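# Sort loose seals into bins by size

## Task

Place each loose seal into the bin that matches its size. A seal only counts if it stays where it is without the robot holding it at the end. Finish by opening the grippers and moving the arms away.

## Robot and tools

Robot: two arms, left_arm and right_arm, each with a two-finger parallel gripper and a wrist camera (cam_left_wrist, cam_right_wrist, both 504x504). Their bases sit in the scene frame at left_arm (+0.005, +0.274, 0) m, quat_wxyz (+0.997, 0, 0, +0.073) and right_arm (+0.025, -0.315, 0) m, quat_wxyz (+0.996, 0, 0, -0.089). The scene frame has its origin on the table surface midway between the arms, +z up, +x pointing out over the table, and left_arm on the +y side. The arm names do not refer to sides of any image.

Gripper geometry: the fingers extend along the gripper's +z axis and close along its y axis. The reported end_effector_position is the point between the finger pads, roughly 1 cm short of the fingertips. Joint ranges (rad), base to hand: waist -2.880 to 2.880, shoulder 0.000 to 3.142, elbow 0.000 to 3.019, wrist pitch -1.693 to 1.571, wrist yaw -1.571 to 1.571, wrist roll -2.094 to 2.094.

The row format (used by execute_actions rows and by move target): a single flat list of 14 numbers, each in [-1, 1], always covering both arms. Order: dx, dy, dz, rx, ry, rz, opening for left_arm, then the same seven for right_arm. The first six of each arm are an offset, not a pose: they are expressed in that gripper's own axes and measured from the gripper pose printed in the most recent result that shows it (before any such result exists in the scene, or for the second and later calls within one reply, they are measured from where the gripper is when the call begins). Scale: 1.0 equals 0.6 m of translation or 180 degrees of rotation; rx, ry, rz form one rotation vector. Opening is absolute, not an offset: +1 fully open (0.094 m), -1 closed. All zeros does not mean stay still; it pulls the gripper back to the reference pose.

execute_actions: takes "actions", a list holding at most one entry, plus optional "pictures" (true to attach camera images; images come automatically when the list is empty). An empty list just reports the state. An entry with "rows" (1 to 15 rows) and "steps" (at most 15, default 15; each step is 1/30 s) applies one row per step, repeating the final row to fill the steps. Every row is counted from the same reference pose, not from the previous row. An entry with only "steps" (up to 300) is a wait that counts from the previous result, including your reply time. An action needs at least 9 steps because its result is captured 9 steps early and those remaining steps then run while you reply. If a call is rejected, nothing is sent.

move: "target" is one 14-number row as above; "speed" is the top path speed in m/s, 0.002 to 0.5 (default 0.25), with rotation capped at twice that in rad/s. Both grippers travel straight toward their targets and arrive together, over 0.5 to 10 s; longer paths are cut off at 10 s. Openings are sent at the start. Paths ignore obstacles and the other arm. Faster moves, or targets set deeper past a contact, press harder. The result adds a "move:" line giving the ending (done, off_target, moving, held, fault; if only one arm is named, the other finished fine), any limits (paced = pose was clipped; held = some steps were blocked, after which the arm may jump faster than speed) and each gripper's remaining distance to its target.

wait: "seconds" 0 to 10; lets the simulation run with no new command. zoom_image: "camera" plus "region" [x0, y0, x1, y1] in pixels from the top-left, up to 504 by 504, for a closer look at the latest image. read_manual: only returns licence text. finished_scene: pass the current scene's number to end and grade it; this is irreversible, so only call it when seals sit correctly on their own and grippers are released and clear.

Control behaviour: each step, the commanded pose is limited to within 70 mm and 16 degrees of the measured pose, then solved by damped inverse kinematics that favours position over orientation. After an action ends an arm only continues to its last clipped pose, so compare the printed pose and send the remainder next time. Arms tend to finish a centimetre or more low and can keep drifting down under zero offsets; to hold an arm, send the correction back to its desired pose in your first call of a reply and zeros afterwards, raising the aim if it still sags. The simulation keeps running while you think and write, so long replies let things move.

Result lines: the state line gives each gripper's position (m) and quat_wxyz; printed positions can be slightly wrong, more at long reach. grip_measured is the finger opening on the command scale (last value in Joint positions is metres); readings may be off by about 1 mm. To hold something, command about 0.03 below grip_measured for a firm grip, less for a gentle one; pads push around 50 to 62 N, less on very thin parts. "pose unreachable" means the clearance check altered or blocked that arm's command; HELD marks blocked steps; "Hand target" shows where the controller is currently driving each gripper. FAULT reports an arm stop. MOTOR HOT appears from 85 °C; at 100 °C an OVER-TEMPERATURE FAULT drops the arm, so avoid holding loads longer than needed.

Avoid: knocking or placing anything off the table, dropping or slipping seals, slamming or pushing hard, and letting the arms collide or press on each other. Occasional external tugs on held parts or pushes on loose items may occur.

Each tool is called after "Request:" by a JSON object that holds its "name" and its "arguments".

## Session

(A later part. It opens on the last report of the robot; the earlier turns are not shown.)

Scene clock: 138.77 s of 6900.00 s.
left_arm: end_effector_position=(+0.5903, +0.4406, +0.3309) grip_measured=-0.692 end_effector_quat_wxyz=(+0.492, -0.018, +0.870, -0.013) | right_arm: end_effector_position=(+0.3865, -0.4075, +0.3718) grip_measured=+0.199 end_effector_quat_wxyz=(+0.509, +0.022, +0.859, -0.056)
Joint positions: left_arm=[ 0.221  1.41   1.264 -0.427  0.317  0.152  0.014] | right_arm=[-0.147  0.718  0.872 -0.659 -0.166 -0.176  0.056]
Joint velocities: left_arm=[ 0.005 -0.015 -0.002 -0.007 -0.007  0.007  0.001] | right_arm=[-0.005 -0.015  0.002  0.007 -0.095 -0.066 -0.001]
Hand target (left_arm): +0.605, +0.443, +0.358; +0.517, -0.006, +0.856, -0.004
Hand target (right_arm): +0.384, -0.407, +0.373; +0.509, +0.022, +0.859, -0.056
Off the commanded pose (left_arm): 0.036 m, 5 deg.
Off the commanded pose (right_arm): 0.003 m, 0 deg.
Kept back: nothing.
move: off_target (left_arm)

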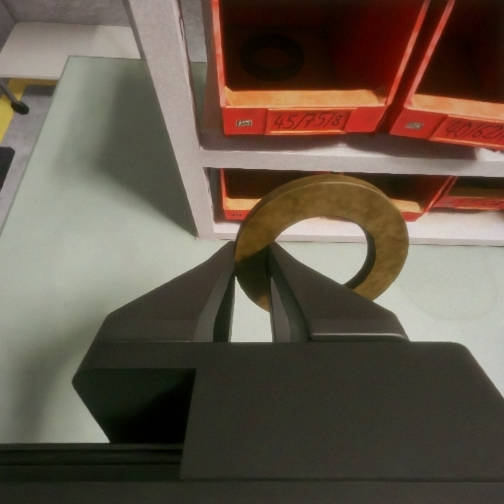

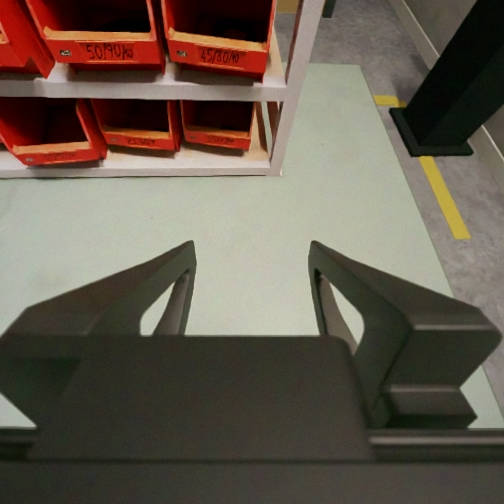

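Request:
{"name": "move", "arguments": {"target": [-0.114,-0.031,0.066,-0.001,-0.022,0.014,-0.73, 0,0,-0.005,0,0,0,0.2], "speed": 0.15}}

Scene clock: 141.53 s of 6900.00 s.
left_arm: end_effector_position=(+0.6420, +0.4213, +0.3497) grip_measured=-0.692 end_effector_quat_wxyz=(+0.504, -0.002, +0.864, -0.004) | right_arm: end_effector_position=(+0.3865, -0.4075, +0.3718) grip_measured=+0.199 end_effector_quat_wxyz=(+0.509, +0.022, +0.859, -0.056)
Joint positions: left_arm=[ 0.151  1.507  1.4   -0.427  0.262  0.142  0.014] | right_arm=[-0.147  0.718  0.872 -0.659 -0.166 -0.176  0.056]
Joint velocities: left_arm=[-0.005 -0.005  0.002 -0.012 -0.022 -0.066  0.   ] | right_arm=[-0.005 -0.015 -0.002 -0.017 -0.139 -0.037 -0.   ]
Hand target (left_arm): +0.658, +0.423, +0.370; +0.523, +0.000, +0.853, -0.001
Hand target (right_arm): +0.384, -0.407, +0.373; +0.509, +0.022, +0.859, -0.056
Off the commanded pose (left_arm): 0.027 m, 2 deg.
Off the commanded pose (right_arm): 0.003 m, 0 deg.
Kept back: nothing.
move: off_target (left_arm)

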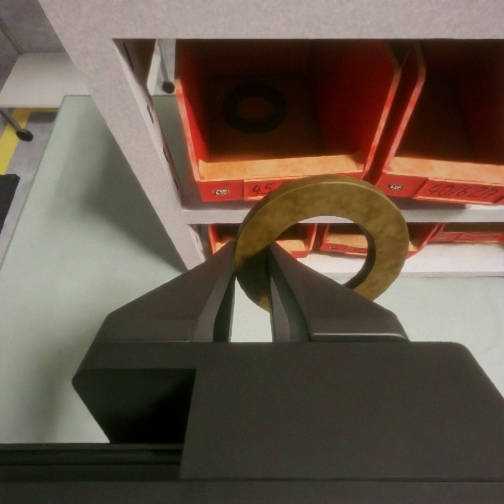

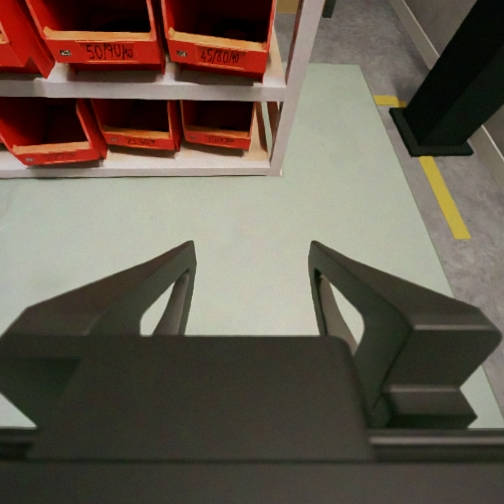

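Request:
{"name": "move", "arguments": {"target": [-0.072,0.003,0.099,-0.0015,-0.014,0.0024,-0.73, 0,0,-0.005,0,0,0,0.2], "speed": 0.1}}

Scene clock: 143.43 s of 6900.00 s.
left_arm: end_effector_position=(+0.6956, +0.4221, +0.3382) grip_measured=-0.692 end_effector_quat_wxyz=(+0.502, -0.003, +0.865, -0.003) | right_arm: end_effector_position=(+0.3865, -0.4075, +0.3718) grip_measured=+0.199 end_effector_quat_wxyz=(+0.509, +0.022, +0.859, -0.056)
Joint positions: left_arm=[ 0.123  1.645  1.535 -0.425  0.235  0.127  0.014] | right_arm=[-0.147  0.718  0.872 -0.659 -0.166 -0.176  0.056]
Joint velocities: left_arm=[-0.005 -0.015 -0.012 -0.007 -0.037 -0.007 -0.001] | right_arm=[-0.005  0.005 -0.007 -0.002 -0.022 -0.051  0.   ]
Hand target (left_arm): +0.713, +0.421, +0.358; +0.524, +0.000, +0.852, -0.001
Hand target (right_arm): +0.384, -0.407, +0.373; +0.509, +0.022, +0.859, -0.056
Off the commanded pose (left_arm): 0.028 m, 3 deg.
Off the commanded pose (right_arm): 0.003 m, 0 deg.
Kept back: nothing.
move: off_target (left_arm)

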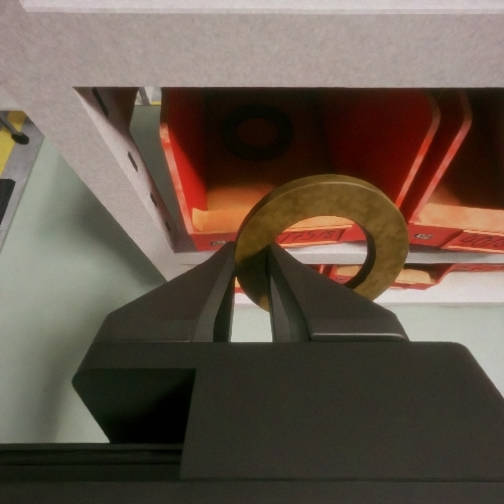

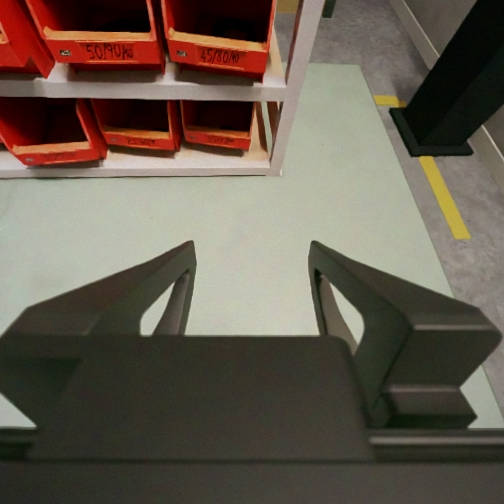

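Request:
{"name": "move", "arguments": {"target": [-0.104,0,0.1345,0,-0.015,0,-0.73, 0,0,-0.005,0,0,0,0.2], "speed": 0.07}}

Scene clock: 146.10 s of 6900.00 s.
left_arm: end_effector_position=(+0.7804, +0.4267, +0.3288) grip_measured=-0.692 end_effector_quat_wxyz=(+0.506, -0.006, +0.863, -0.002) | right_arm: end_effector_position=(+0.3865, -0.4075, +0.3718) grip_measured=+0.199 end_effector_quat_wxyz=(+0.509, +0.022, +0.859, -0.056)
Joint positions: left_arm=[ 0.094  1.869  1.809 -0.463  0.206  0.106  0.014] | right_arm=[-0.147  0.718  0.872 -0.659 -0.166 -0.176  0.056]
Joint velocities: left_arm=[ 0.005  0.005 -0.007  0.007 -0.037  0.066  0.   ] | right_arm=[ 0.005 -0.005  0.007  0.007  0.022 -0.007 -0.   ]
Hand target (left_arm): +0.794, +0.420, +0.352; +0.523, -0.003, +0.852, -0.004
Hand target (right_arm): +0.384, -0.407, +0.373; +0.509, +0.022, +0.859, -0.056
Off the commanded pose (left_arm): 0.029 m, 2 deg.
Off the commanded pose (right_arm): 0.003 m, 0 deg.
Kept back: nothing.
move: off_target (left_arm)

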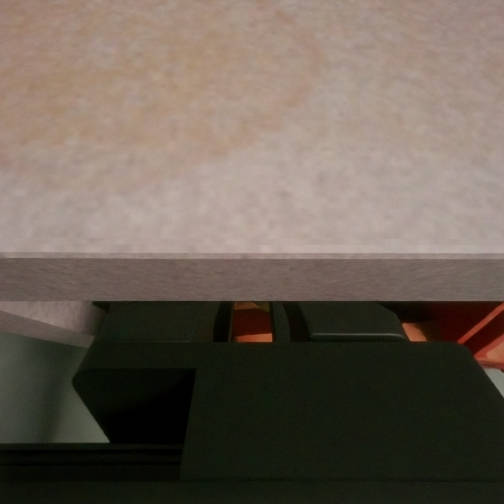

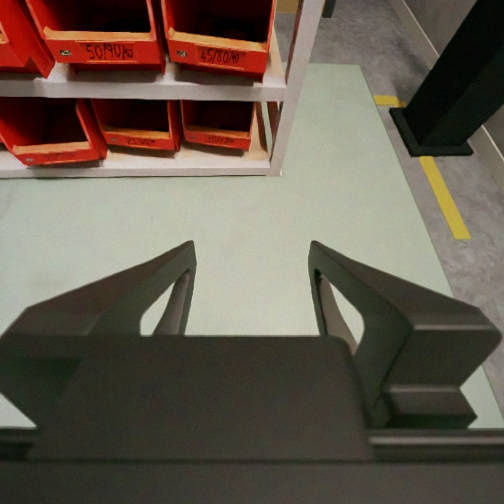

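Request:
{"name": "move", "arguments": {"target": [-0.04,-0.008,-0.01,0,-0.017,0,-0.4, 0,0,-0.005,0,0,0,0.2], "speed": 0.05}}

Request:
{"name": "move", "arguments": {"target": [0.03,0,-0.2,0,-0.01,0,-0.4, 0,0,-0.005,0,0,0,0.2], "speed": 0.1}}

Scene clock: 147.13 s of 6900.00 s.
left_arm: end_effector_position=(+0.7803, +0.4267, +0.3283) grip_measured=-0.403 end_effector_quat_wxyz=(+0.505, -0.008, +0.863, -0.003) | right_arm: end_effector_position=(+0.3865, -0.4075, +0.3718) grip_measured=+0.199 end_effector_quat_wxyz=(+0.509, +0.022, +0.859, -0.056)
Joint positions: left_arm=[ 0.094  1.869  1.808 -0.463  0.206  0.103  0.028] | right_arm=[-0.147  0.718  0.872 -0.659 -0.166 -0.176  0.056]
Joint velocities: left_arm=[-0.005  0.005 -0.007  0.017 -0.037  0.051  0.   ] | right_arm=[ 0.005 -0.005  0.022 -0.002  0.007  0.022 -0.   ]
Hand target (left_arm): +0.786, +0.422, +0.353; +0.529, -0.006, +0.849, -0.003
Hand target (right_arm): +0.384, -0.407, +0.373; +0.509, +0.022, +0.859, -0.056
Off the commanded pose (left_arm): 0.026 m, 3 deg.
Off the commanded pose (right_arm): 0.003 m, 0 deg.
Kept back: nothing.
move: off_target (left_arm)

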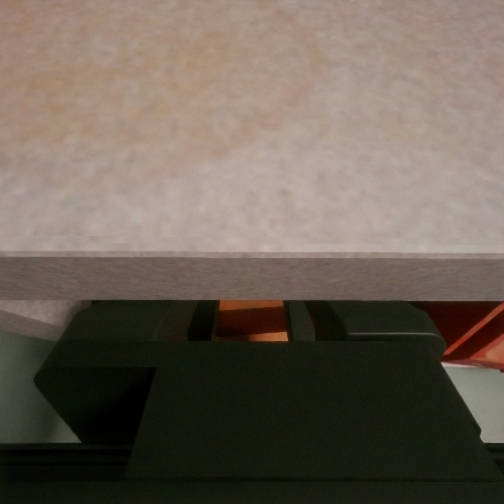

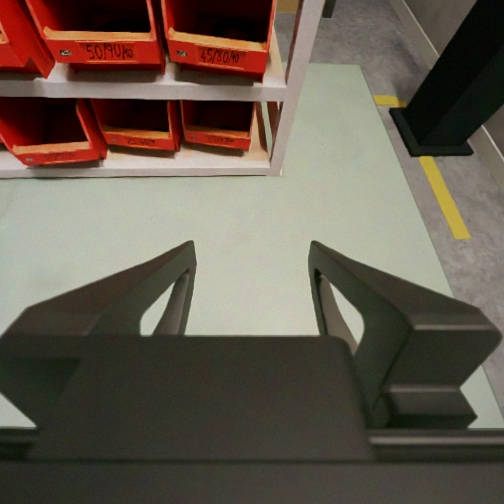

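Scene clock: 148.80 s of 6900.00 s.
left_arm: end_effector_position=(+0.6701, +0.4237, +0.3557) grip_measured=-0.403 end_effector_quat_wxyz=(+0.504, -0.011, +0.864, -0.011) | right_arm: end_effector_position=(+0.3865, -0.4075, +0.3718) grip_measured=+0.199 end_effector_quat_wxyz=(+0.509, +0.022, +0.859, -0.056)
Joint positions: left_arm=[ 0.14   1.577  1.497 -0.454  0.255  0.115  0.028] | right_arm=[-0.147  0.718  0.872 -0.659 -0.166 -0.176  0.056]
Joint velocities: left_arm=[-0.005  0.005 -0.017 -0.017 -0.007  0.081  0.   ] | right_arm=[ 0.005 -0.015  0.012  0.002 -0.051  0.051 -0.001]
Hand target (left_arm): +0.667, +0.428, +0.371; +0.519, -0.008, +0.855, -0.003
Hand target (right_arm): +0.384, -0.407, +0.373; +0.509, +0.022, +0.859, -0.056
Off the commanded pose (left_arm): 0.016 m, 2 deg.
Off the commanded pose (right_arm): 0.003 m, 0 deg.
Kept back: nothing.
move: off_target (left_arm)

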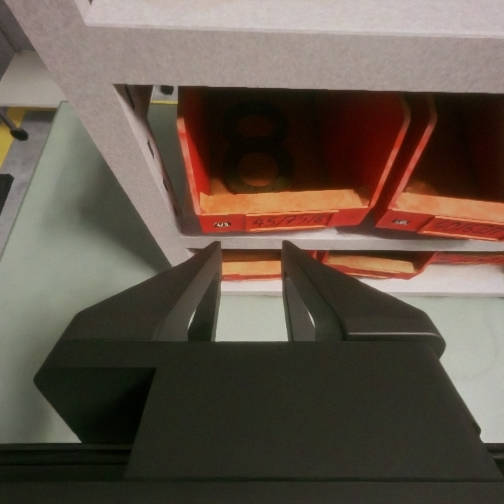

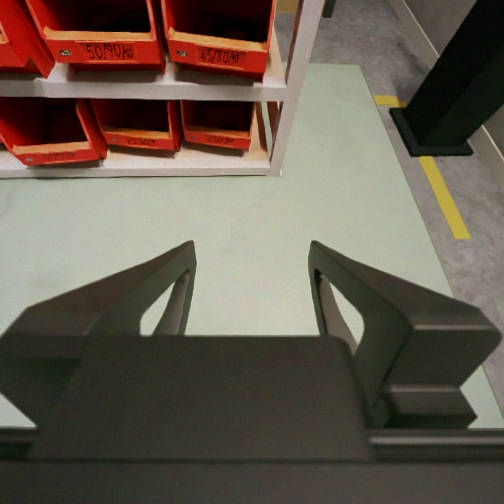

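Request:
{"name": "zoom_image", "arguments": {"camera": "cam_left_wrist", "region": [160, 80, 420, 240]}}

Region (160, 80, 420, 240) of cam_left_wrist's 504x504 image, scaled by 1.938, with more detail than that image has; it fills the top 310 rows of this view, and the rest is white.

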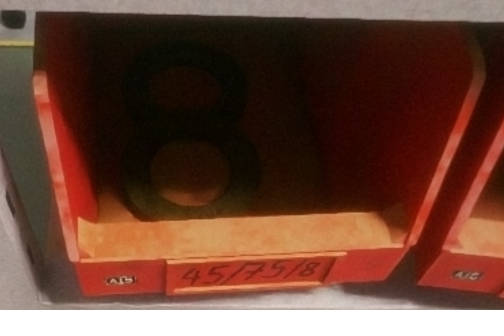

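Request:
{"name": "move", "arguments": {"target": [0.135,-0.207,-0.445,0.145,0.22,0.082,0.2, 0,0,-0.005,0,0,0,0.2], "speed": 0.3}}

Scene clock: 151.47 s of 6900.00 s.
left_arm: end_effector_position=(+0.3962, +0.3068, +0.4004) grip_measured=+0.197 end_effector_quat_wxyz=(+0.170, +0.201, +0.955, -0.134) | right_arm: end_effector_position=(+0.3865, -0.4075, +0.3718) grip_measured=+0.199 end_effector_quat_wxyz=(+0.509, +0.022, +0.859, -0.056)
Joint positions: left_arm=[ 0.107  1.276  1.585 -1.682  0.392  0.627  0.056] | right_arm=[-0.147  0.718  0.872 -0.659 -0.166 -0.176  0.056]
Joint velocities: left_arm=[ 0.005 -0.015 -0.017 -0.022 -0.022 -0.007  0.   ] | right_arm=[ 0.005 -0.005 -0.002  0.012 -0.022 -0.051 -0.   ]
Hand target (left_arm): +0.395, +0.304, +0.417; +0.183, +0.211, +0.952, -0.126
Hand target (right_arm): +0.384, -0.407, +0.373; +0.509, +0.022, +0.859, -0.056
Off the commanded pose (left_arm): 0.021 m, 2 deg.
Off the commanded pose (right_arm): 0.003 m, 0 deg.
joint sent to its limit (left arm) — the command would take joint 4 (wrist pitch) past its lower limit, so that joint was sent only as far as its limit.
Kept back: nothing.
move: off_target (left_arm)

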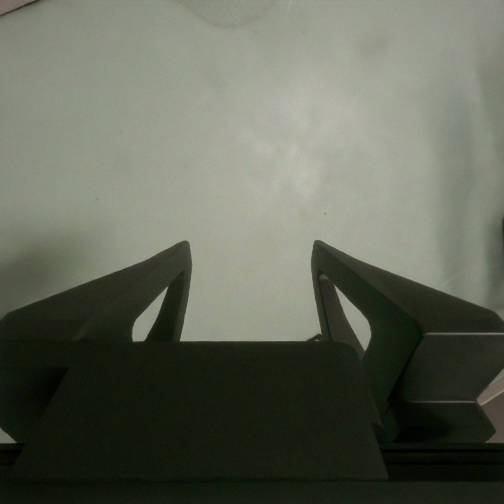

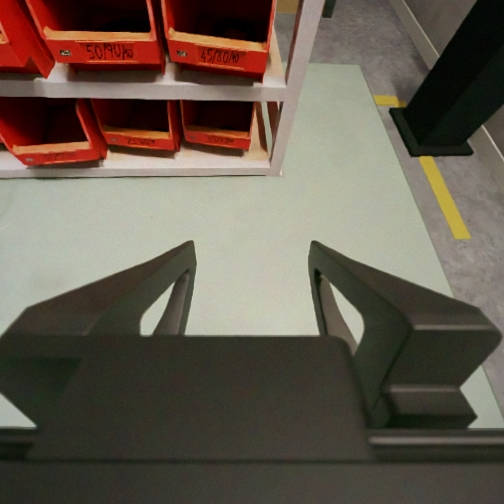

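Request:
{"name": "zoom_image", "arguments": {"camera": "cam_left_wrist", "region": [404, 150, 504, 300]}}

Region (404, 150, 504, 300) of cam_left_wrist's 504x504 image, scaled by 3.360, with more detail than that image has.

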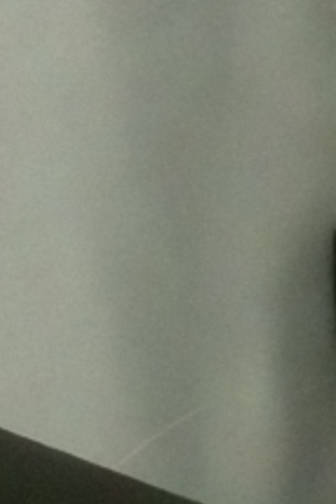

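Request:
{"name": "move", "arguments": {"target": [0,-0.1,0,0.12,0,0,0.2, 0,0,-0.005,0,0,0,0.2], "speed": 0.3}}

Scene clock: 153.13 s of 6900.00 s.
left_arm: end_effector_position=(+0.3765, +0.2571, +0.4078) grip_measured=+0.197 end_effector_quat_wxyz=(+0.211, +0.200, +0.918, -0.271) | right_arm: end_effector_position=(+0.3865, -0.4075, +0.3718) grip_measured=+0.199 end_effector_quat_wxyz=(+0.509, +0.022, +0.859, -0.056)
Joint positions: left_arm=[ 0.107  1.216  1.489 -1.682  0.686  0.624  0.056] | right_arm=[-0.147  0.718  0.872 -0.659 -0.166 -0.176  0.056]
Joint velocities: left_arm=[-0.005 -0.024  0.002  0.007 -0.081 -0.022 -0.   ] | right_arm=[-0.015  0.005 -0.007 -0.012 -0.022  0.037  0.   ]
Hand target (left_arm): +0.370, +0.253, +0.411; +0.209, +0.198, +0.918, -0.274
Hand target (right_arm): +0.384, -0.407, +0.373; +0.509, +0.022, +0.859, -0.056
Off the commanded pose (left_arm): 0.008 m, 11 deg.
Off the commanded pose (right_arm): 0.003 m, 0 deg.
joint sent to its limit (left arm) — the command would take joint 4 (wrist pitch) past its lower limit, so that joint was sent only as far as its limit.
Kept back: nothing.
move: off_target (left_arm)

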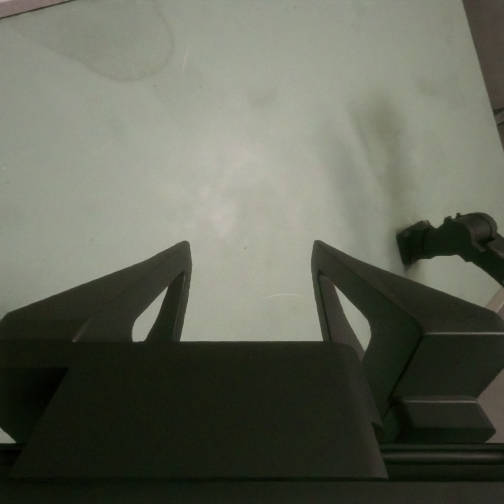

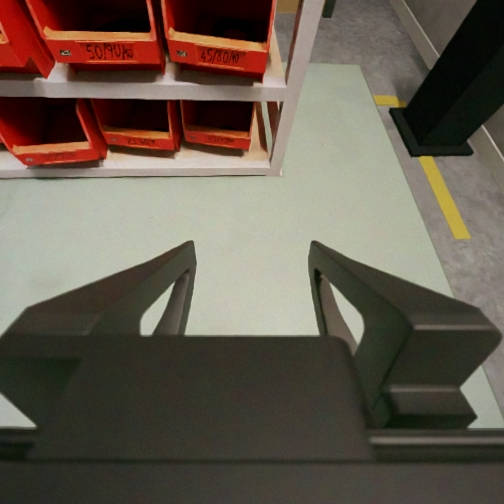

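That dark object was the right arm. The table has no loose seals left, so I'm ending the scene.

Request:
{"name": "finished_scene", "arguments": {"scene": 2}}

The scene is finished: the task was done.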